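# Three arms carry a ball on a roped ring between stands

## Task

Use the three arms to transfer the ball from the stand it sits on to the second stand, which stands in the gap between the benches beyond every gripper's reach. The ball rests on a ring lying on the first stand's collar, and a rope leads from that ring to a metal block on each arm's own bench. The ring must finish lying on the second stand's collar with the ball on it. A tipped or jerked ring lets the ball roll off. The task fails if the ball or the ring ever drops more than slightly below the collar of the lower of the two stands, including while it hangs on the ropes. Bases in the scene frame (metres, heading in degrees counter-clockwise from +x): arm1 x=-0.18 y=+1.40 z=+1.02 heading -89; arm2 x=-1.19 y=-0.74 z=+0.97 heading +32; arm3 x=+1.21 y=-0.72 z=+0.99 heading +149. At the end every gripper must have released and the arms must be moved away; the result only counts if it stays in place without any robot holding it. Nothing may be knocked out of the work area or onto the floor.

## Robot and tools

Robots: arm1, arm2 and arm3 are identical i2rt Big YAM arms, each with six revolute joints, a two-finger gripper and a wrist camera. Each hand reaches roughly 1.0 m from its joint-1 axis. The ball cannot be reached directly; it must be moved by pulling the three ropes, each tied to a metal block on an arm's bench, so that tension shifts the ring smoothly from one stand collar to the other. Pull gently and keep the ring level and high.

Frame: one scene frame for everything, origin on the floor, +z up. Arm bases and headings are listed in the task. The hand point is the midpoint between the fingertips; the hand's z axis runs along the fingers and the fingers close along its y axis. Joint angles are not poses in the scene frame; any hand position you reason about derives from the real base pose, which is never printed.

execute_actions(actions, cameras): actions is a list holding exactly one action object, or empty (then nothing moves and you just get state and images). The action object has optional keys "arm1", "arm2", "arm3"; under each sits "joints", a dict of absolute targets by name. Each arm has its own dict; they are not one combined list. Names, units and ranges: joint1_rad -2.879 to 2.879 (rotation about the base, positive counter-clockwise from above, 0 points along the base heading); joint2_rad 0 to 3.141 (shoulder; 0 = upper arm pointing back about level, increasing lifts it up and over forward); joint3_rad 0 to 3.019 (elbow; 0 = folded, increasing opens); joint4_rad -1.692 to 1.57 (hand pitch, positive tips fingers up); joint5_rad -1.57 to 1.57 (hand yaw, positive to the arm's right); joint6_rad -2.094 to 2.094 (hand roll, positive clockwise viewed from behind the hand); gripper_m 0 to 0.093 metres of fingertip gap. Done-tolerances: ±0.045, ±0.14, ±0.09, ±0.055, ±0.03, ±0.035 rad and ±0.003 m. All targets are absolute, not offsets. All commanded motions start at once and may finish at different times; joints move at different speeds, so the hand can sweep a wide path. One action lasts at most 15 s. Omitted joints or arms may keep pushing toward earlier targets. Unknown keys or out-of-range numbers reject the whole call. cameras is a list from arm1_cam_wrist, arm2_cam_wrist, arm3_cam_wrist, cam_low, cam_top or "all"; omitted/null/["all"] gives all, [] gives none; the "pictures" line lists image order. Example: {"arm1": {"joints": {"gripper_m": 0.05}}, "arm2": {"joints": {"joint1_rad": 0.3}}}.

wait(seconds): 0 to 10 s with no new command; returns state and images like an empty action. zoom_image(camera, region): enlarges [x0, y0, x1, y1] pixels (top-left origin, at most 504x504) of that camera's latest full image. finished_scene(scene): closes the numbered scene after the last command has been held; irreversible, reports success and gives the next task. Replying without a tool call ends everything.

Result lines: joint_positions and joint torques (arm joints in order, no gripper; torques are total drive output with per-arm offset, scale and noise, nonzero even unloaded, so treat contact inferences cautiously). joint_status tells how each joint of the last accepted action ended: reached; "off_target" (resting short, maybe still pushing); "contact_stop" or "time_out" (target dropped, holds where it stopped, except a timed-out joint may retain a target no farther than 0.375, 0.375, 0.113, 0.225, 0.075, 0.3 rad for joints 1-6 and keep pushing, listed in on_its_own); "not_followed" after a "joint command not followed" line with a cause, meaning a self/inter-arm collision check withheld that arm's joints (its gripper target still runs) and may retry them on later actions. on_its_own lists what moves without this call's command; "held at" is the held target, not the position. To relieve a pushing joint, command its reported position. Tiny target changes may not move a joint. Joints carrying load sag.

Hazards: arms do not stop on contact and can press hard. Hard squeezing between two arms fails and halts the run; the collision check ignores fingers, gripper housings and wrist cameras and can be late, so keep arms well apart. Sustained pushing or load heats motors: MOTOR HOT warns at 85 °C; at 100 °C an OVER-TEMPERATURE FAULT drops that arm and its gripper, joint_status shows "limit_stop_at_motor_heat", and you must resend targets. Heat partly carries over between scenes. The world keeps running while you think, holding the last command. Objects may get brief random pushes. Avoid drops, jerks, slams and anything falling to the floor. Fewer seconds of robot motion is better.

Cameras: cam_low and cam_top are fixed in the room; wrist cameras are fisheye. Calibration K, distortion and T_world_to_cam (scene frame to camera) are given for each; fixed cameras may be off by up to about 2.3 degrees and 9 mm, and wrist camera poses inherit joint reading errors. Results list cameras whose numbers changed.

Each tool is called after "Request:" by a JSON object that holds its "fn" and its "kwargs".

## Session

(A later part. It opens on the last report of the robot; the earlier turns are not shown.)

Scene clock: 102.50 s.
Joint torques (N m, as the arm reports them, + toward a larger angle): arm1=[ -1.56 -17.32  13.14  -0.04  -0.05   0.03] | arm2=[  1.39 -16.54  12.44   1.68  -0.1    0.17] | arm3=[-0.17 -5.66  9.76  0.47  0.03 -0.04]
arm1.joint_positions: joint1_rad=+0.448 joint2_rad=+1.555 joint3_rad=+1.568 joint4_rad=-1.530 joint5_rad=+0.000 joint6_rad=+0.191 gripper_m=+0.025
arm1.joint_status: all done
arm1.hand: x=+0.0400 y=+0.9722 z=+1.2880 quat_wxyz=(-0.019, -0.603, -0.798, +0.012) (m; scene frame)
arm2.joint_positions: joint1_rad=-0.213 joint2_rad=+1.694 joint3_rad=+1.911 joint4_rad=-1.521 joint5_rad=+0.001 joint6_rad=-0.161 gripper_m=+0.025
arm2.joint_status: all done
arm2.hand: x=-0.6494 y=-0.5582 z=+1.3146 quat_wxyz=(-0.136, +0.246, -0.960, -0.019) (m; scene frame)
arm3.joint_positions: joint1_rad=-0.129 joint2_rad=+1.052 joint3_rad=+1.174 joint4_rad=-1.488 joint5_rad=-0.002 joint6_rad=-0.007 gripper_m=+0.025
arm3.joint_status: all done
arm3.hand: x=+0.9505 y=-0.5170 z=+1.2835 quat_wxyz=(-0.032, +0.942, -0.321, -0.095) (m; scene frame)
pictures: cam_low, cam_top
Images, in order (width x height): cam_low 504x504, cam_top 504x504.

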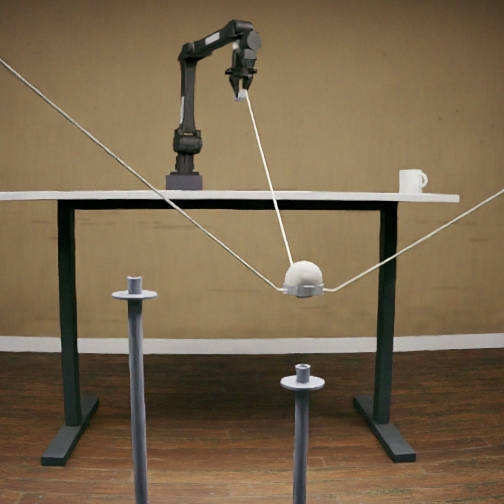

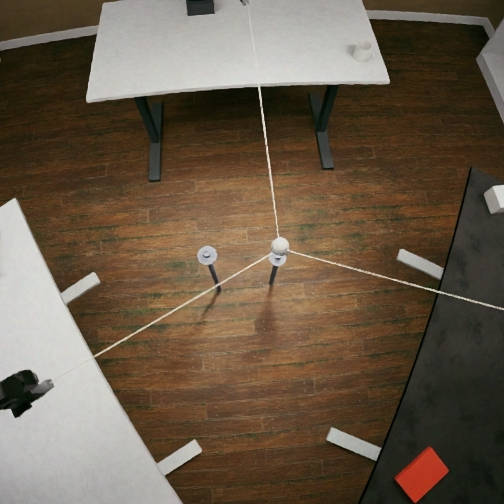

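Request:
{"fn": "execute_actions", "kwargs": {"actions": [{"arm1":{"joints":{"joint4_rad":-1.68}},"arm2":{"joints":{"joint4_rad":-1.685}},"arm3":{"joints":{"joint4_rad":-1.65}}}], "cameras": ["cam_low","cam_top"]}}

Scene clock: 107.47 s.
Joint torques (N m, as the arm reports them, + toward a larger angle): arm1=[ -1.55 -16.95  12.9   -0.56  -0.06   0.03] | arm2=[  1.41 -15.78  12.19   0.53  -0.08   0.16] | arm3=[-0.16 -5.43  9.43 -0.05  0.04 -0.04]
arm1.joint_positions: joint1_rad=+0.448 joint2_rad=+1.555 joint3_rad=+1.568 joint4_rad=-1.651 joint5_rad=+0.000 joint6_rad=+0.192 gripper_m=+0.025
arm1.joint_status: all done
joint sent to its limit — the command would take arm1.joint4_rad past its lower limit, so that joint was sent only as far as its limit.
arm1.hand: x=+0.0265 y=+0.9987 z=+1.2885 quat_wxyz=(+0.036, -0.603, -0.797, -0.015) (m; scene frame)
arm2.joint_positions: joint1_rad=-0.213 joint2_rad=+1.694 joint3_rad=+1.911 joint4_rad=-1.664 joint5_rad=+0.001 joint6_rad=-0.161 gripper_m=+0.025
arm2.joint_status: all done
arm2.hand: x=-0.6818 y=-0.5697 z=+1.3075 quat_wxyz=(-0.065, +0.248, -0.966, -0.013) (m; scene frame)
arm3.joint_positions: joint1_rad=-0.129 joint2_rad=+1.052 joint3_rad=+1.174 joint4_rad=-1.630 joint5_rad=-0.002 joint6_rad=-0.007 gripper_m=+0.025
arm3.joint_status: all done
arm3.hand: x=+0.9779 y=-0.5384 z=+1.2790 quat_wxyz=(-0.008, +0.946, -0.322, -0.028) (m; scene frame)
pictures: cam_low, cam_top
Images, in order (width x height): cam_low 504x504, cam_top 504x504.

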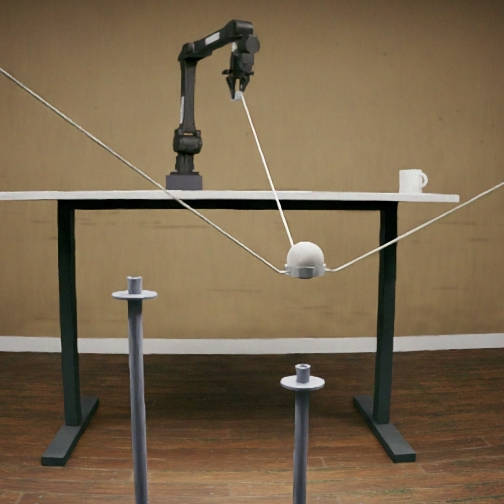

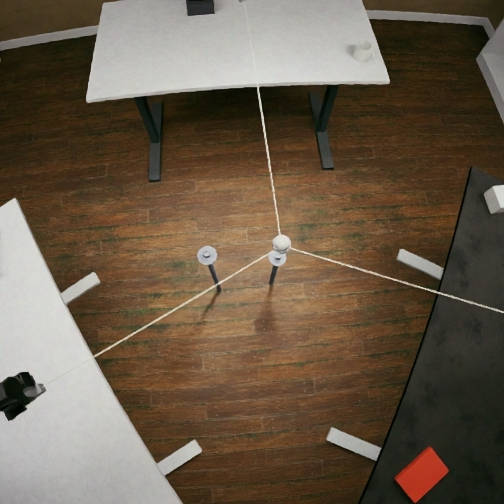

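Request:
{"fn": "execute_actions", "kwargs": {"actions": [{"arm1":{"joints":{"joint1_rad":0.261,"joint2_rad":1.49,"joint6_rad":0.1}},"arm2":{"joints":{"joint1_rad":-0.05,"joint2_rad":1.445,"joint3_rad":1.685,"joint6_rad":0.05}},"arm3":{"joints":{"joint1_rad":0.045,"joint2_rad":1.215,"joint3_rad":1.42,"joint6_rad":0.15}}}], "cameras": ["cam_low","cam_top"]}}

Scene clock: 131.40 s.
Joint torques (N m, as the arm reports them, + toward a larger angle): arm1=[ -1.28 -19.71  12.92  -0.41  -0.17  -0.15] | arm2=[  0.19 -11.05   8.5    0.79   0.01   0.18] | arm3=[ -1.01 -10.26  14.12   0.11   0.04  -0.03]
arm1.joint_positions: joint1_rad=+0.255 joint2_rad=+1.538 joint3_rad=+1.568 joint4_rad=-1.655 joint5_rad=+0.002 joint6_rad=+0.111 gripper_m=+0.025
arm1.joint_status: all done
arm1.hand: x=-0.0553 y=+0.9705 z=+1.2964 quat_wxyz=(+0.029, -0.646, -0.762, -0.014) (m; scene frame)
arm2.joint_positions: joint1_rad=-0.048 joint2_rad=+1.448 joint3_rad=+1.684 joint4_rad=-1.670 joint5_rad=-0.002 joint6_rad=+0.037 gripper_m=+0.025
arm2.joint_status: all done
arm2.hand: x=-0.7986 y=-0.5329 z=+1.3318 quat_wxyz=(-0.069, +0.232, -0.970, -0.027) (m; scene frame)
arm3.joint_positions: joint1_rad=+0.049 joint2_rad=+1.245 joint3_rad=+1.353 joint4_rad=-1.638 joint5_rad=-0.002 joint6_rad=+0.141 gripper_m=+0.025
arm3.joint_status: all done
arm3.hand: x=+0.8908 y=-0.5499 z=+1.2912 quat_wxyz=(-0.002, +0.951, -0.308, -0.019) (m; scene frame)
pictures: cam_low, cam_top
Images, in order (width x height): cam_low 504x504, cam_top 504x504.

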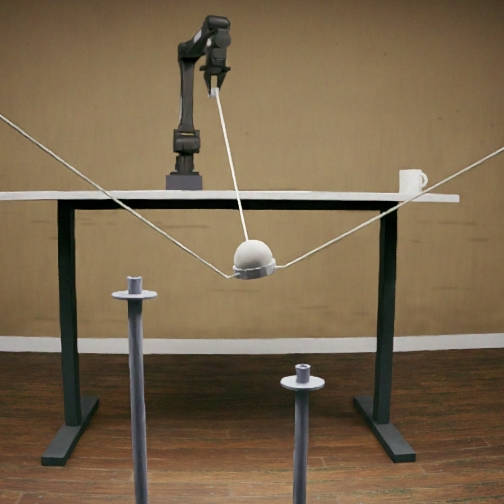

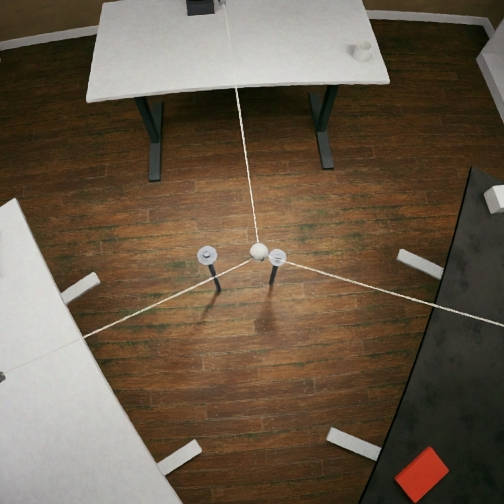

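Request:
{"fn": "execute_actions", "kwargs": {"actions": [{"arm1":{"joints":{"joint1_rad":0.06,"joint2_rad":1.41,"joint3_rad":1.49,"joint6_rad":-0.05}},"arm2":{"joints":{"joint1_rad":0.183,"joint2_rad":1.225,"joint3_rad":1.51,"joint6_rad":0.33}},"arm3":{"joints":{"joint1_rad":0.148,"joint2_rad":1.4,"joint3_rad":1.575,"joint6_rad":0.25}}}], "cameras": ["cam_low","cam_top"]}}

Scene clock: 139.40 s.
Joint torques (N m, as the arm reports them, + toward a larger angle): arm1=[ -1.49 -16.13   8.83  -0.25  -0.11  -0.14] | arm2=[ 0.81 -8.25  8.59  0.86 -0.03  0.08] | arm3=[ -0.95 -12.74  13.57   0.14   0.04  -0.03]
arm1.joint_positions: joint1_rad=+0.055 joint2_rad=+1.439 joint3_rad=+1.493 joint4_rad=-1.657 joint5_rad=+0.001 joint6_rad=-0.040 gripper_m=+0.025
arm1.joint_status: all done
arm1.hand: x=-0.1448 y=+0.9879 z=+1.3096 quat_wxyz=(+0.018, -0.665, -0.746, -0.011) (m; scene frame)
arm2.joint_positions: joint1_rad=+0.188 joint2_rad=+1.228 joint3_rad=+1.506 joint4_rad=-1.670 joint5_rad=+0.000 joint6_rad=+0.317 gripper_m=+0.025
arm2.joint_status: all done
arm2.hand: x=-0.9179 y=-0.5009 z=+1.3446 quat_wxyz=(-0.080, +0.210, -0.973, -0.053) (m; scene frame)
arm3.joint_positions: joint1_rad=+0.151 joint2_rad=+1.428 joint3_rad=+1.516 joint4_rad=-1.639 joint5_rad=-0.001 joint6_rad=+0.241 gripper_m=+0.025
arm3.joint_status: all done
arm3.hand: x=+0.8143 y=-0.5579 z=+1.2871 quat_wxyz=(+0.001, +0.952, -0.307, -0.008) (m; scene frame)
pictures: cam_low, cam_top
Images, in order (width x height): cam_low 504x504, cam_top 504x504.

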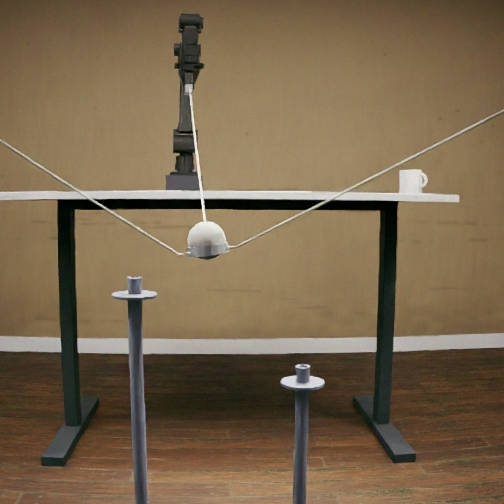

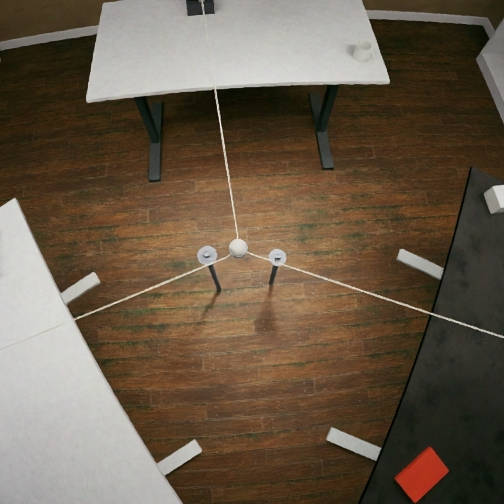

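Request:
{"fn": "execute_actions", "kwargs": {"actions": [{"arm1":{"joints":{"joint1_rad":-0.14,"joint6_rad":-0.2}},"arm2":{"joints":{"joint1_rad":0.5,"joint2_rad":1.075,"joint3_rad":1.41,"joint6_rad":0.7}},"arm3":{"joints":{"joint1_rad":0.225,"joint2_rad":1.6,"joint3_rad":1.775,"joint6_rad":0.3}}}], "cameras": ["cam_low","cam_top"]}}

Scene clock: 147.70 s.
Joint torques (N m, as the arm reports them, + toward a larger angle): arm1=[ -1.6  -16.16   8.77  -0.29  -0.06  -0.14] | arm2=[ 1.12 -5.89  8.7   0.9  -0.04  0.07] | arm3=[ -0.81 -15.85  13.99   0.13   0.02  -0.01]
arm1.joint_positions: joint1_rad=-0.142 joint2_rad=+1.439 joint3_rad=+1.493 joint4_rad=-1.657 joint5_rad=-0.001 joint6_rad=-0.190 gripper_m=+0.025
arm1.joint_status: all done
arm1.hand: x=-0.2260 y=+0.9898 z=+1.3103 quat_wxyz=(+0.015, -0.683, -0.731, -0.013) (m; scene frame)
arm2.joint_positions: joint1_rad=+0.500 joint2_rad=+1.082 joint3_rad=+1.402 joint4_rad=-1.670 joint5_rad=+0.002 joint6_rad=+0.688 gripper_m=+0.025
arm2.joint_status: all done
arm2.hand: x=-1.0315 y=-0.4726 z=+1.3487 quat_wxyz=(-0.074, +0.181, -0.976, -0.091) (m; scene frame)
arm3.joint_positions: joint1_rad=+0.226 joint2_rad=+1.630 joint3_rad=+1.709 joint4_rad=-1.639 joint5_rad=-0.001 joint6_rad=+0.292 gripper_m=+0.025
arm3.joint_status: all done
arm3.hand: x=+0.7326 y=-0.5647 z=+1.2732 quat_wxyz=(+0.001, +0.955, -0.296, -0.004) (m; scene frame)
pictures: cam_low, cam_top
Images, in order (width x height): cam_low 504x504, cam_top 504x504.

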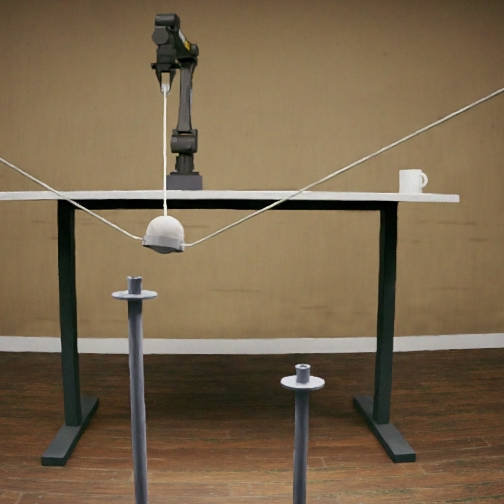

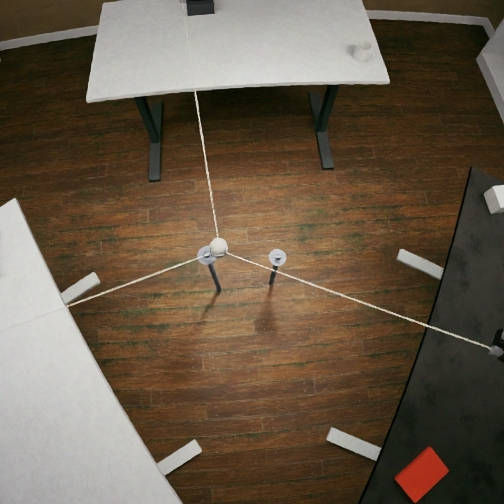

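Request:
{"fn": "execute_actions", "kwargs": {"actions": [{"arm1":{"joints":{"joint1_rad":-0.27,"joint6_rad":-0.3}},"arm2":{"joints":{"joint1_rad":0.65,"joint6_rad":0.85}},"arm3":{"joints":{"joint1_rad":0.25,"joint2_rad":1.765,"joint3_rad":1.96}}}], "cameras": ["cam_low","cam_top"]}}

Request:
{"fn": "zoom_image", "kwargs": {"camera": "cam_top", "region": [170,210,290,310]}}

Scene clock: 156.93 s.
Joint torques (N m, as the arm reports them, + toward a larger angle): arm1=[ -1.74 -16.09   8.83  -0.28   0.    -0.14] | arm2=[ 1.43 -6.76  8.77  0.89 -0.09  0.12] | arm3=[  0.31 -17.77  14.26   0.27   0.01  -0.01]
arm1.joint_positions: joint1_rad=-0.272 joint2_rad=+1.439 joint3_rad=+1.493 joint4_rad=-1.657 joint5_rad=-0.002 joint6_rad=-0.290 gripper_m=+0.025
arm1.joint_status: all done
arm1.hand: x=-0.2785 y=+0.9998 z=+1.3109 quat_wxyz=(+0.013, -0.693, -0.720, -0.014) (m; scene frame)
arm2.joint_positions: joint1_rad=+0.649 joint2_rad=+1.082 joint3_rad=+1.402 joint4_rad=-1.670 joint5_rad=+0.003 joint6_rad=+0.838 gripper_m=+0.025
arm2.joint_status: all done
arm2.hand: x=-1.0742 y=-0.4523 z=+1.3489 quat_wxyz=(-0.062, +0.180, -0.976, -0.101) (m; scene frame)
arm3.joint_positions: joint1_rad=+0.238 joint2_rad=+1.790 joint3_rad=+1.892 joint4_rad=-1.639 joint5_rad=-0.001 joint6_rad=+0.292 gripper_m=+0.025
arm3.joint_status: all done
arm3.hand: x=+0.6703 y=-0.5520 z=+1.2628 quat_wxyz=(+0.001, +0.957, -0.290, -0.015) (m; scene frame)
pictures: cam_low, cam_top
Images, in order (width x height): cam_low 504x504, cam_top 504x504.

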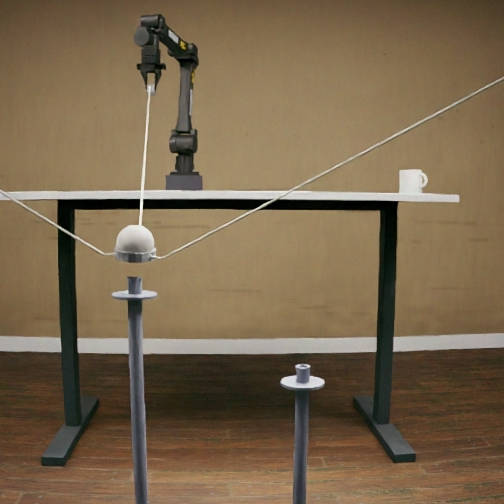

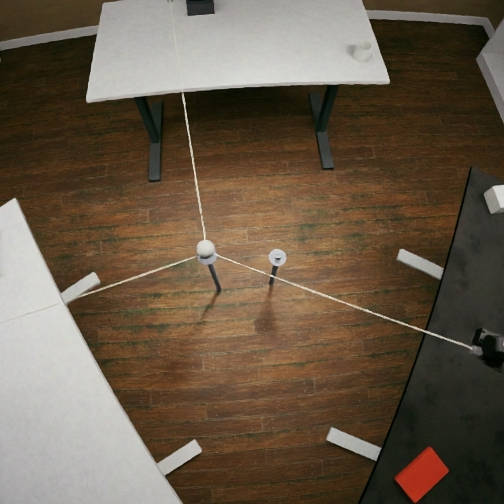

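Region (170, 210, 290, 310) of cam_top's 504x504 image, scaled by 4.200, with more detail than that image has.

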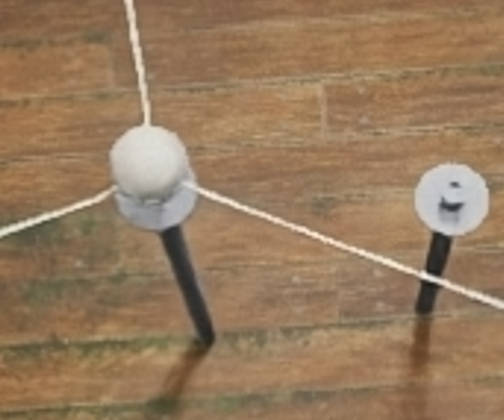

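Request:
{"fn": "execute_actions", "kwargs": {"actions": [{"arm1":{"joints":{"joint4_rad":-1.58}},"arm2":{"joints":{"joint4_rad":-1.59}},"arm3":{"joints":{"joint4_rad":-1.585}}}], "cameras": ["cam_low","cam_top"]}}

Request:
{"fn": "zoom_image", "kwargs": {"camera": "cam_top", "region": [170,210,290,310]}}

Request:
{"fn": "zoom_image", "kwargs": {"camera": "cam_low", "region": [70,210,210,320]}}

Scene clock: 165.97 s.
Joint torques (N m, as the arm reports them, + toward a larger angle): arm1=[ -1.67 -16.3    8.91   1.1    0.    -0.14] | arm2=[ 1.14 -6.03  8.97  2.34 -0.1   0.15] | arm3=[  0.35 -17.72  14.26   0.78   0.02  -0.04]
arm1.joint_positions: joint1_rad=-0.272 joint2_rad=+1.439 joint3_rad=+1.493 joint4_rad=-1.587 joint5_rad=-0.002 joint6_rad=-0.291 gripper_m=+0.025
arm1.joint_status: all done
arm1.hand: x=-0.2828 y=+0.9832 z=+1.3108 quat_wxyz=(-0.005, -0.693, -0.721, +0.016) (m; scene frame)
arm2.joint_positions: joint1_rad=+0.649 joint2_rad=+1.082 joint3_rad=+1.402 joint4_rad=-1.609 joint5_rad=+0.003 joint6_rad=+0.839 gripper_m=+0.025
arm2.joint_status: all done
arm2.hand: x=-1.0691 y=-0.4389 z=+1.3528 quat_wxyz=(-0.077, +0.179, -0.973, -0.126) (m; scene frame)
arm3.joint_positions: joint1_rad=+0.238 joint2_rad=+1.790 joint3_rad=+1.892 joint4_rad=-1.587 joint5_rad=-0.001 joint6_rad=+0.292 gripper_m=+0.025
arm3.joint_status: all done
arm3.hand: x=+0.6580 y=-0.5483 z=+1.2635 quat_wxyz=(+0.001, +0.956, -0.290, -0.041) (m; scene frame)
pictures: cam_low, cam_top
Images, in order (width x height): cam_low 504x504, cam_top 504x504.

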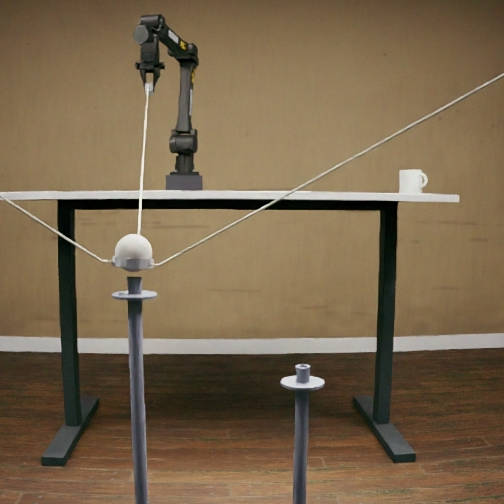

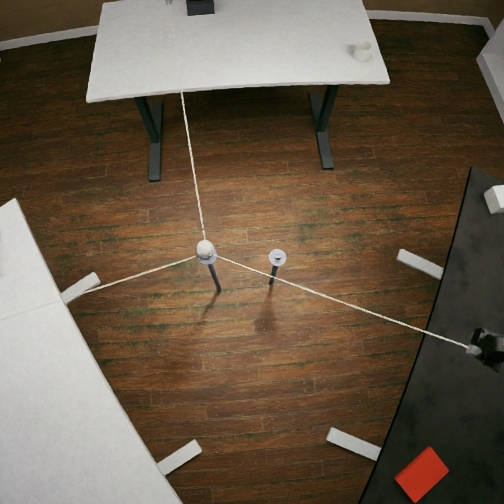

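Region (170, 210, 290, 310) of cam_top's 504x504 image, scaled by 4.200, with more detail than that image has.

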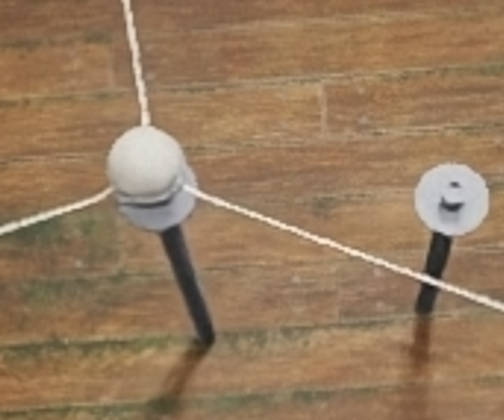

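Region (70, 210, 210, 320) of cam_low's 504x504 image, scaled by 3.600, with more detail than that image has; it fills the top 396 rows of this view, and the rest is white.

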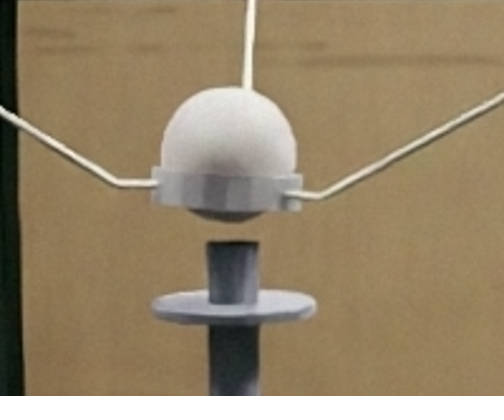

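Request:
{"fn": "execute_actions", "kwargs": {"actions": [{"arm1":{"joints":{"joint4_rad":-1.535}},"arm2":{"joints":{"joint4_rad":-1.54}}}], "cameras": ["cam_low","cam_top"]}}

Request:
{"fn": "zoom_image", "kwargs": {"camera": "cam_top", "region": [170,210,290,310]}}

Request:
{"fn": "zoom_image", "kwargs": {"camera": "cam_low", "region": [70,210,210,320]}}

Scene clock: 173.07 s.
Joint torques (N m, as the arm reports them, + toward a larger angle): arm1=[ -1.67 -16.47   8.98   1.25  -0.01  -0.13] | arm2=[ 1.39 -6.33  8.96  2.5  -0.1   0.12] | arm3=[  0.08 -18.32  14.35   0.79   0.02  -0.02]
arm1.joint_positions: joint1_rad=-0.272 joint2_rad=+1.439 joint3_rad=+1.493 joint4_rad=-1.544 joint5_rad=-0.002 joint6_rad=-0.291 gripper_m=+0.025
arm1.joint_status: all done
arm1.hand: x=-0.2854 y=+0.9729 z=+1.3114 quat_wxyz=(-0.015, -0.693, -0.720, +0.035) (m; scene frame)
arm2.joint_positions: joint1_rad=+0.649 joint2_rad=+1.082 joint3_rad=+1.402 joint4_rad=-1.561 joint5_rad=+0.003 joint6_rad=+0.840 gripper_m=+0.025
arm2.joint_status: all done
arm2.hand: x=-1.0650 y=-0.4284 z=+1.3565 quat_wxyz=(-0.090, +0.178, -0.969, -0.146) (m; scene frame)
arm3.joint_positions: joint1_rad=+0.238 joint2_rad=+1.790 joint3_rad=+1.892 joint4_rad=-1.587 joint5_rad=-0.001 joint6_rad=+0.292 gripper_m=+0.025
arm3.joint_status: not commanded
arm3.hand: x=+0.6580 y=-0.5483 z=+1.2635 quat_wxyz=(+0.001, +0.956, -0.290, -0.041) (m; scene frame)
pictures: cam_low, cam_top
Images, in order (width x height): cam_low 504x504, cam_top 504x504.

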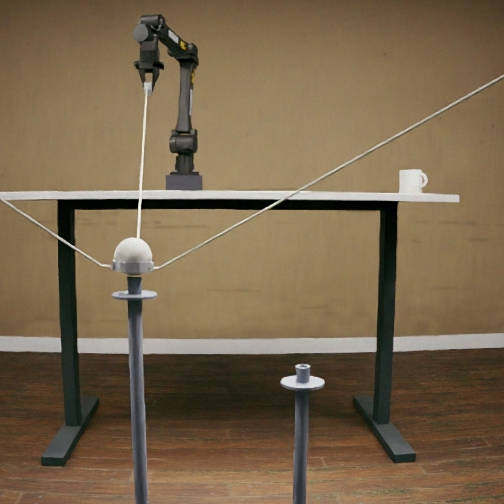

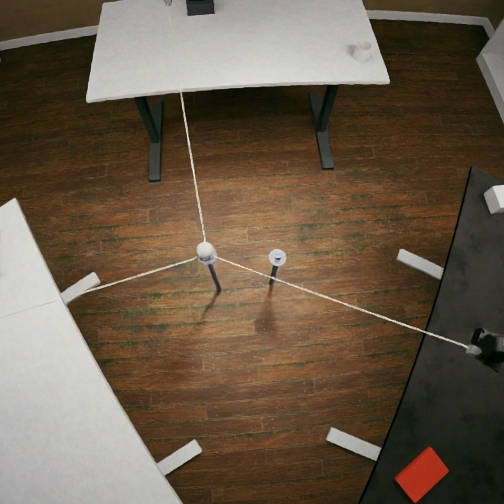

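Region (170, 210, 290, 310) of cam_top's 504x504 image, scaled by 4.200, with more detail than that image has.

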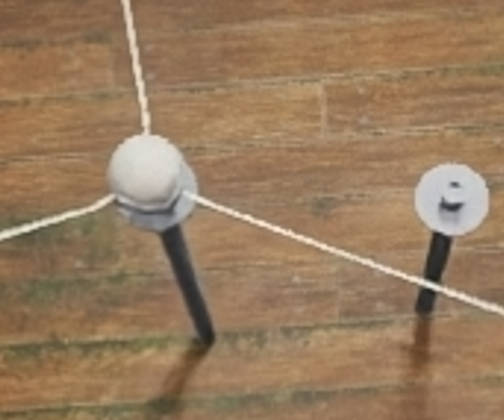

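Region (70, 210, 210, 320) of cam_low's 504x504 image, scaled by 3.600, with more detail than that image has; it fills the top 396 rows of this view, and the rest is white.

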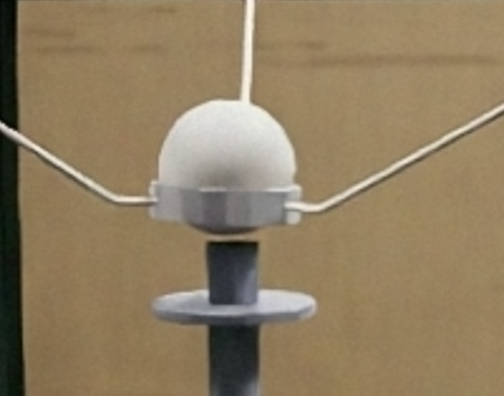

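Request:
{"fn": "execute_actions", "kwargs": {"actions": [{"arm2":{"joints":{"joint1_rad":0.595}}}], "cameras": ["cam_low","cam_top"]}}

Request:
{"fn": "zoom_image", "kwargs": {"camera": "cam_top", "region": [170,210,290,310]}}

Request:
{"fn": "zoom_image", "kwargs": {"camera": "cam_low", "region": [70,210,210,320]}}

Scene clock: 180.43 s.
Joint torques (N m, as the arm reports them, + toward a larger angle): arm1=[ -1.78 -16.42   9.02   1.28   0.    -0.14] | arm2=[ 1.02 -6.29  8.98  2.56 -0.1   0.13] | arm3=[  0.   -18.13  14.28   0.82   0.01  -0.02]
arm1.joint_positions: joint1_rad=-0.272 joint2_rad=+1.439 joint3_rad=+1.493 joint4_rad=-1.544 joint5_rad=-0.002 joint6_rad=-0.291 gripper_m=+0.025
arm1.joint_status: not commanded
arm1.hand: x=-0.2854 y=+0.9729 z=+1.3114 quat_wxyz=(-0.015, -0.693, -0.720, +0.035) (m; scene frame)
arm2.joint_positions: joint1_rad=+0.593 joint2_rad=+1.082 joint3_rad=+1.402 joint4_rad=-1.561 joint5_rad=+0.003 joint6_rad=+0.840 gripper_m=+0.025
arm2.joint_status: all done
arm2.hand: x=-1.0473 y=-0.4359 z=+1.3564 quat_wxyz=(-0.093, +0.151, -0.974, -0.144) (m; scene frame)
arm3.joint_positions: joint1_rad=+0.238 joint2_rad=+1.790 joint3_rad=+1.892 joint4_rad=-1.587 joint5_rad=-0.001 joint6_rad=+0.292 gripper_m=+0.025
arm3.joint_status: not commanded
arm3.hand: x=+0.6579 y=-0.5485 z=+1.2635 quat_wxyz=(+0.001, +0.956, -0.290, -0.041) (m; scene frame)
pictures: cam_low, cam_top
Images, in order (width x height): cam_low 504x504, cam_top 504x504.

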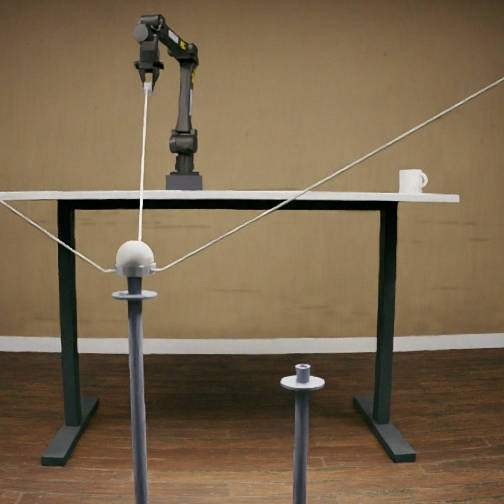

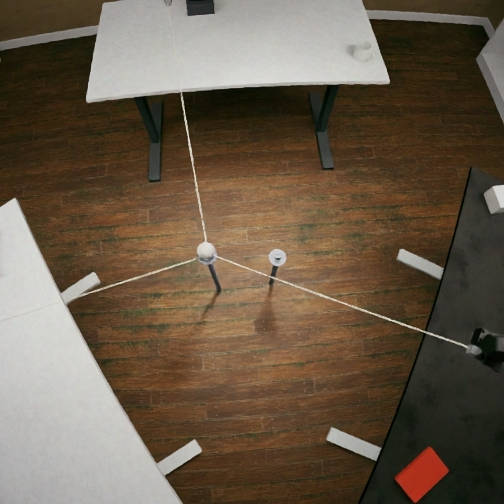

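Region (170, 210, 290, 310) of cam_top's 504x504 image, scaled by 4.200, with more detail than that image has.

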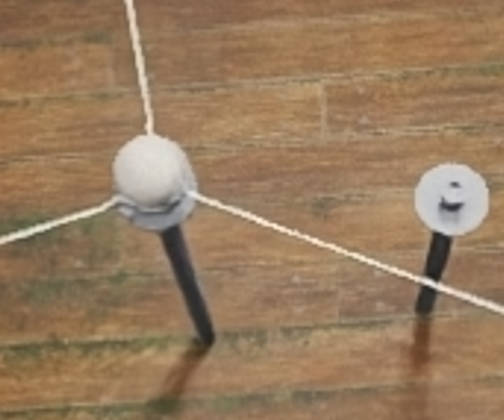

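Region (70, 210, 210, 320) of cam_low's 504x504 image, scaled by 3.600, with more detail than that image has; it fills the top 396 rows of this view, and the rest is white.

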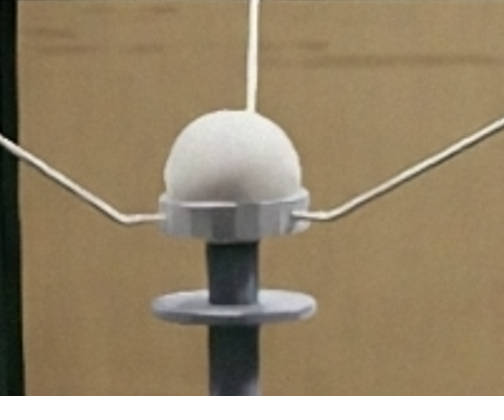

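Request:
{"fn": "execute_actions", "kwargs": {"actions": [{"arm1":{"joints":{"joint4_rad":-1.505}},"arm2":{"joints":{"joint1_rad":0.55}},"arm3":{"joints":{"joint4_rad":-1.55}}}], "cameras": ["cam_low","cam_top"]}}

Request:
{"fn": "zoom_image", "kwargs": {"camera": "cam_low", "region": [70,210,210,320]}}

Scene clock: 185.33 s.
Joint torques (N m, as the arm reports them, + toward a larger angle): arm1=[ -1.66 -16.51   9.04   1.54  -0.01  -0.13] | arm2=[ 1.2  -6.2   8.99  2.57 -0.07  0.12] | arm3=[  0.21 -18.02  14.26   1.12   0.    -0.01]
arm1.joint_positions: joint1_rad=-0.272 joint2_rad=+1.439 joint3_rad=+1.493 joint4_rad=-1.519 joint5_rad=-0.002 joint6_rad=-0.291 gripper_m=+0.025
arm1.joint_status: all done
arm1.hand: x=-0.2869 y=+0.9671 z=+1.3119 quat_wxyz=(-0.021, -0.692, -0.720, +0.046) (m; scene frame)
arm2.joint_positions: joint1_rad=+0.551 joint2_rad=+1.082 joint3_rad=+1.402 joint4_rad=-1.561 joint5_rad=+0.003 joint6_rad=+0.840 gripper_m=+0.025
arm2.joint_status: all done
arm2.hand: x=-1.0343 y=-0.4421 z=+1.3564 quat_wxyz=(-0.096, +0.131, -0.976, -0.142) (m; scene frame)
arm3.joint_positions: joint1_rad=+0.238 joint2_rad=+1.790 joint3_rad=+1.892 joint4_rad=-1.559 joint5_rad=-0.001 joint6_rad=+0.292 gripper_m=+0.025
arm3.joint_status: all done
arm3.hand: x=+0.6514 y=-0.5465 z=+1.2642 quat_wxyz=(+0.001, +0.956, -0.290, -0.055) (m; scene frame)
pictures: cam_low, cam_top
Images, in order (width x height): cam_low 504x504, cam_top 504x504.

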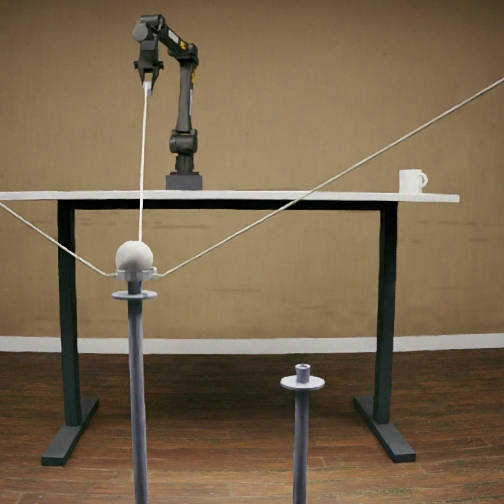

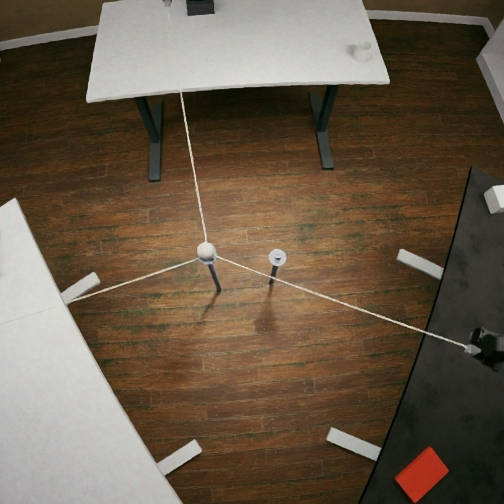

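Region (70, 210, 210, 320) of cam_low's 504x504 image, scaled by 3.600, with more detail than that image has; it fills the top 396 rows of this view, and the rest is white.

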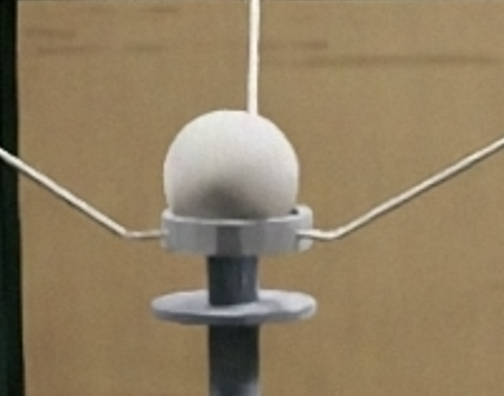

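Seated.

Request:
{"fn": "execute_actions", "kwargs": {"actions": [{"arm1":{"joints":{"joint4_rad":-1.43}},"arm2":{"joints":{"joint1_rad":0.47}},"arm3":{"joints":{"joint4_rad":-1.46}}}], "cameras": ["cam_low"]}}

Request:
{"fn": "execute_actions", "kwargs": {"actions": [{"arm1":{"joints":{"joint2_rad":1.53,"joint4_rad":-1.38}},"arm2":{"joints":{"joint1_rad":0.38,"joint2_rad":1.18}},"arm3":{"joints":{"joint2_rad":1.87}}}], "cameras": ["cam_low"]}}

Scene clock: 193.87 s.
Joint torques (N m, as the arm reports them, + toward a larger angle): arm1=[ -1.71 -16.67   9.15   1.79   0.    -0.13] | arm2=[ 1.92 -6.29  8.98  2.59 -0.06  0.12] | arm3=[ -0.1  -18.39  14.48   1.37   0.02  -0.03]
arm1.joint_positions: joint1_rad=-0.272 joint2_rad=+1.439 joint3_rad=+1.493 joint4_rad=-1.447 joint5_rad=-0.002 joint6_rad=-0.291 gripper_m=+0.025
arm1.joint_status: all done
arm1.hand: x=-0.2913 y=+0.9500 z=+1.3143 quat_wxyz=(-0.039, -0.690, -0.718, +0.077) (m; scene frame)
arm2.joint_positions: joint1_rad=+0.467 joint2_rad=+1.082 joint3_rad=+1.402 joint4_rad=-1.561 joint5_rad=+0.002 joint6_rad=+0.840 gripper_m=+0.025
arm2.joint_status: all done
arm2.hand: x=-1.0092 y=-0.4561 z=+1.3562 quat_wxyz=(-0.101, +0.090, -0.981, -0.139) (m; scene frame)
arm3.joint_positions: joint1_rad=+0.238 joint2_rad=+1.790 joint3_rad=+1.892 joint4_rad=-1.472 joint5_rad=-0.001 joint6_rad=+0.292 gripper_m=+0.025
arm3.joint_status: all done
arm3.hand: x=+0.6312 y=-0.5403 z=+1.2675 quat_wxyz=(+0.001, +0.952, -0.289, -0.099) (m; scene frame)
pictures: cam_low
Images, in order (width x height): cam_low 504x504.

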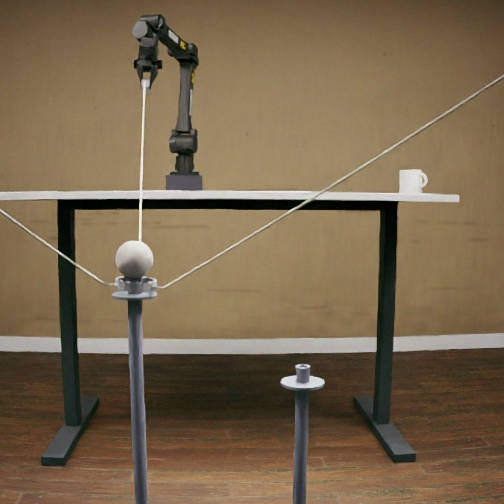

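Scene clock: 195.10 s.
Joint torques (N m, as the arm reports them, + toward a larger angle): arm1=[ -1.69 -16.56   9.78   1.74   0.    -0.13] | arm2=[ 1.4  -8.59  9.24  2.31 -0.03  0.13] | arm3=[ -0.08 -18.83  13.88   1.18   0.02  -0.03]
arm1.joint_positions: joint1_rad=-0.272 joint2_rad=+1.540 joint3_rad=+1.484 joint4_rad=-1.398 joint5_rad=-0.002 joint6_rad=-0.291 gripper_m=+0.025
arm1.joint_status: all done
arm1.hand: x=-0.2976 y=+0.9275 z=+1.2660 quat_wxyz=(-0.024, -0.692, -0.720, +0.050) (m; scene frame)
arm2.joint_positions: joint1_rad=+0.378 joint2_rad=+1.194 joint3_rad=+1.402 joint4_rad=-1.561 joint5_rad=+0.001 joint6_rad=+0.840 gripper_m=+0.025
arm2.joint_status: all done
arm2.hand: x=-0.9678 y=-0.4514 z=+1.3184 quat_wxyz=(-0.071, +0.046, -0.992, -0.092) (m; scene frame)
arm3.joint_positions: joint1_rad=+0.239 joint2_rad=+1.886 joint3_rad=+1.899 joint4_rad=-1.472 joint5_rad=-0.001 joint6_rad=+0.292 gripper_m=+0.025
arm3.joint_status: all done
arm3.hand: x=+0.6182 y=-0.5369 z=+1.2138 quat_wxyz=(+0.001, +0.956, -0.289, -0.054) (m; scene frame)
pictures: cam_low
Images, in order (width x height): cam_low 504x504.

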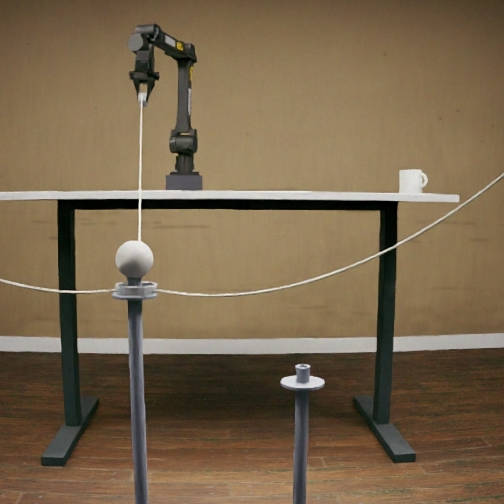

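Request:
{"fn": "execute_actions", "kwargs": {"actions": [{"arm1":{"joints":{"joint1_rad":-0.19,"joint2_rad":2.03,"joint3_rad":1.52,"joint4_rad":-1.04}},"arm2":{"joints":{"joint1_rad":0.05,"joint2_rad":1.95,"joint3_rad":1.43,"joint4_rad":-1.02,"joint6_rad":0}},"arm3":{"joints":{"joint1_rad":0.08,"joint2_rad":2.0,"joint3_rad":1.51,"joint4_rad":-1.05,"joint6_rad":0.1}}}], "cameras": []}}

Request:
{"fn": "execute_actions", "kwargs": {"actions": [{"arm1":{"joints":{"joint2_rad":2.11,"joint4_rad":-0.93}},"arm2":{"joints":{"joint2_rad":2.01,"joint3_rad":1.39,"joint4_rad":-0.95}},"arm3":{"joints":{"joint3_rad":1.45,"joint4_rad":-0.98}}}], "cameras": ["cam_low"]}}

Scene clock: 206.43 s.
Joint torques (N m, as the arm reports them, + toward a larger angle): arm1=[ -2.5  -25.35  10.26   1.21  -0.07  -0.14] | arm2=[  1.73 -18.52   9.42   1.69  -0.06  -0.15] | arm3=[ -0.9  -20.15   8.82   0.93  -0.12  -0.19]
arm1.joint_positions: joint1_rad=-0.183 joint2_rad=+2.069 joint3_rad=+1.484 joint4_rad=-1.054 joint5_rad=-0.001 joint6_rad=-0.291 gripper_m=+0.025
arm1.joint_status: all done
arm1.hand: x=-0.2703 y=+0.8457 z=+0.9944 quat_wxyz=(+0.024, -0.660, -0.750, -0.029) (m; scene frame)
arm2.joint_positions: joint1_rad=+0.045 joint2_rad=+1.974 joint3_rad=+1.402 joint4_rad=-1.037 joint5_rad=+0.000 joint6_rad=+0.013 gripper_m=+0.025
arm2.joint_status: all done
arm2.hand: x=-0.7394 y=-0.4374 z=+0.9727 quat_wxyz=(+0.015, +0.290, -0.957, -0.001) (m; scene frame)
arm3.joint_positions: joint1_rad=+0.080 joint2_rad=+2.035 joint3_rad=+1.493 joint4_rad=-1.062 joint5_rad=+0.002 joint6_rad=+0.108 gripper_m=+0.025
arm3.joint_status: all done
arm3.hand: x=+0.6923 y=-0.4651 z=+0.9795 quat_wxyz=(+0.003, +0.961, -0.278, +0.018) (m; scene frame)
pictures: none
No camera images: the call's "cameras" was empty. Leave "cameras" out to get every camera's image.

Scene clock: 207.30 s.
Joint torques (N m, as the arm reports them, + toward a larger angle): arm1=[ -2.49 -21.49  10.19   1.49  -0.08  -0.14] | arm2=[  1.79 -16.58   6.79   1.72  -0.01  -0.09] | arm3=[ -0.61 -19.5    6.8    1.16  -0.1   -0.17]
arm1.joint_positions: joint1_rad=-0.183 joint2_rad=+2.102 joint3_rad=+1.484 joint4_rad=-0.947 joint5_rad=-0.001 joint6_rad=-0.291 gripper_m=+0.025
arm1.joint_status: all done
arm1.hand: x=-0.2738 y=+0.8254 z=+0.9749 quat_wxyz=(+0.004, -0.661, -0.751, +0.002) (m; scene frame)
arm2.joint_positions: joint1_rad=+0.045 joint2_rad=+1.992 joint3_rad=+1.394 joint4_rad=-0.965 joint5_rad=+0.000 joint6_rad=+0.012 gripper_m=+0.025
arm2.joint_status: all done
arm2.hand: x=-0.7296 y=-0.4306 z=+0.9610 quat_wxyz=(-0.008, +0.290, -0.957, -0.008) (m; scene frame)
arm3.joint_positions: joint1_rad=+0.080 joint2_rad=+2.027 joint3_rad=+1.458 joint4_rad=-0.996 joint5_rad=+0.002 joint6_rad=+0.108 gripper_m=+0.025
arm3.joint_status: all done
arm3.hand: x=+0.6911 y=-0.4645 z=+0.9725 quat_wxyz=(+0.000, +0.961, -0.278, -0.001) (m; scene frame)
pictures: cam_low
Images, in order (width x height): cam_low 504x504.

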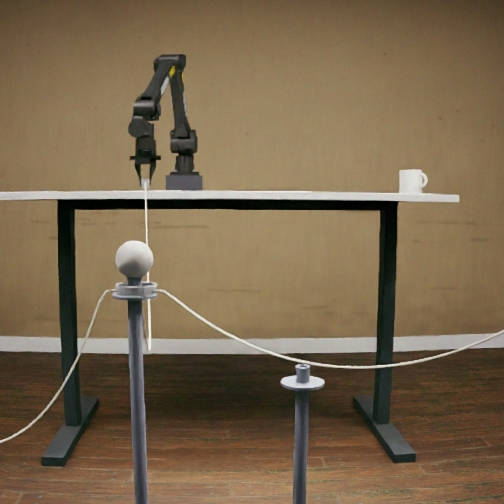

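Request:
{"fn": "execute_actions", "kwargs": {"actions": [{"arm1":{"joints":{"joint2_rad":2.135}}}], "cameras": []}}

Request:
{"fn": "execute_actions", "kwargs": {"actions": [{"arm1":{"joints":{"gripper_m":0.06}},"arm2":{"joints":{"gripper_m":0.06}},"arm3":{"joints":{"gripper_m":0.06}}}], "cameras": []}}

Request:
{"fn": "execute_actions", "kwargs": {"actions": [{"arm1":{"joints":{"joint2_rad":1.7}},"arm2":{"joints":{"joint2_rad":1.6}},"arm3":{"joints":{"joint2_rad":1.6}}}], "cameras": ["cam_low"]}}

Request:
{"fn": "finished_scene", "kwargs": {"scene": 2}}

Scene clock: 217.33 s.
Joint torques (N m, as the arm reports them, + toward a larger angle): arm1=[ -2.33 -21.01  10.11   1.4   -0.08  -0.14] | arm2=[  1.82 -16.09   6.69   1.65  -0.04  -0.07] | arm3=[ -0.98 -19.75   6.81   1.09  -0.12  -0.16]
arm1.joint_positions: joint1_rad=-0.183 joint2_rad=+2.123 joint3_rad=+1.484 joint4_rad=-0.946 joint5_rad=-0.001 joint6_rad=-0.291 gripper_m=+0.025
arm1.joint_status: all done
arm1.hand: x=-0.2734 y=+0.8289 z=+0.9636 quat_wxyz=(+0.009, -0.660, -0.751, -0.006) (m; scene frame)
arm2.joint_positions: joint1_rad=+0.045 joint2_rad=+1.992 joint3_rad=+1.394 joint4_rad=-0.965 joint5_rad=+0.000 joint6_rad=+0.012 gripper_m=+0.025
arm2.joint_status: not commanded
arm2.hand: x=-0.7296 y=-0.4306 z=+0.9610 quat_wxyz=(-0.008, +0.290, -0.957, -0.008) (m; scene frame)
arm3.joint_positions: joint1_rad=+0.080 joint2_rad=+2.027 joint3_rad=+1.458 joint4_rad=-0.996 joint5_rad=+0.002 joint6_rad=+0.108 gripper_m=+0.025
arm3.joint_status: not commanded
arm3.hand: x=+0.6911 y=-0.4645 z=+0.9725 quat_wxyz=(+0.000, +0.961, -0.278, -0.001) (m; scene frame)
pictures: none
No camera images: the call's "cameras" was empty. Leave "cameras" out to get every camera's image.

Scene clock: 217.93 s.
Joint torques (N m, as the arm reports them, + toward a larger angle): arm1=[ -2.4  -21.07  10.1    1.4   -0.09  -0.13] | arm2=[  1.7  -16.47   6.76   1.69  -0.05  -0.08] | arm3=[ -0.79 -19.47   6.86   0.99  -0.11  -0.16]
arm1.joint_positions: joint1_rad=-0.183 joint2_rad=+2.123 joint3_rad=+1.484 joint4_rad=-0.946 joint5_rad=-0.001 joint6_rad=-0.291 gripper_m=+0.060
arm1.joint_status: all done
arm1.hand: x=-0.2734 y=+0.8289 z=+0.9636 quat_wxyz=(+0.009, -0.660, -0.751, -0.006) (m; scene frame)
arm2.joint_positions: joint1_rad=+0.045 joint2_rad=+1.992 joint3_rad=+1.394 joint4_rad=-0.965 joint5_rad=+0.000 joint6_rad=+0.012 gripper_m=+0.060
arm2.joint_status: all done
arm2.hand: x=-0.7296 y=-0.4306 z=+0.9610 quat_wxyz=(-0.008, +0.290, -0.957, -0.008) (m; scene frame)
arm3.joint_positions: joint1_rad=+0.080 joint2_rad=+2.027 joint3_rad=+1.458 joint4_rad=-0.993 joint5_rad=+0.002 joint6_rad=+0.108 gripper_m=+0.060
arm3.joint_status: all done
arm3.hand: x=+0.6905 y=-0.4642 z=+0.9725 quat_wxyz=(-0.001, +0.961, -0.277, -0.002) (m; scene frame)
pictures: none
No camera images: the call's "cameras" was empty. Leave "cameras" out to get every camera's image.

Scene clock: 219.37 s.
Joint torques (N m, as the arm reports them, + toward a larger angle): arm1=[ -2.42 -17.39  11.62   2.19  -0.08  -0.12] | arm2=[  1.71 -12.94   9.54   2.38  -0.05  -0.07] | arm3=[ -0.81 -13.69  10.32   1.62  -0.12  -0.16]
arm1.joint_positions: joint1_rad=-0.183 joint2_rad=+1.688 joint3_rad=+1.493 joint4_rad=-0.946 joint5_rad=-0.001 joint6_rad=-0.291 gripper_m=+0.060
arm1.joint_status: all done
arm1.hand: x=-0.2758 y=+0.7978 z=+1.2208 quat_wxyz=(-0.108, -0.645, -0.735, +0.181) (m; scene frame)
arm2.joint_positions: joint1_rad=+0.045 joint2_rad=+1.588 joint3_rad=+1.382 joint4_rad=-0.965 joint5_rad=+0.000 joint6_rad=+0.012 gripper_m=+0.060
arm2.joint_status: all done
arm2.hand: x=-0.7224 y=-0.4287 z=+1.1763 quat_wxyz=(-0.193, +0.283, -0.937, -0.067) (m; scene frame)
arm3.joint_positions: joint1_rad=+0.080 joint2_rad=+1.596 joint3_rad=+1.440 joint4_rad=-0.991 joint5_rad=+0.002 joint6_rad=+0.108 gripper_m=+0.060
arm3.joint_status: all done
arm3.hand: x=+0.6858 y=-0.4616 z=+1.2080 quat_wxyz=(-0.036, +0.940, -0.272, -0.206) (m; scene frame)
pictures: cam_low
Images, in order (width x height): cam_low 504x504.

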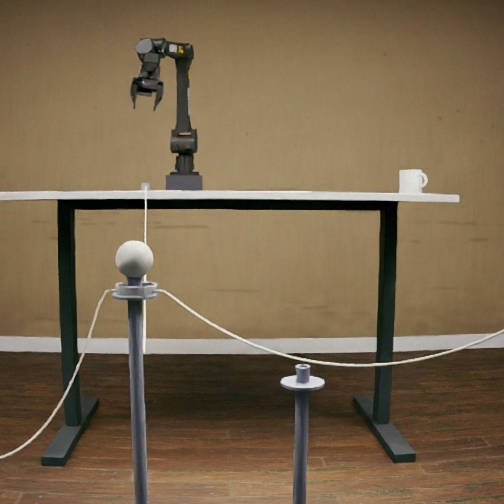

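The scene is finished: the task was done.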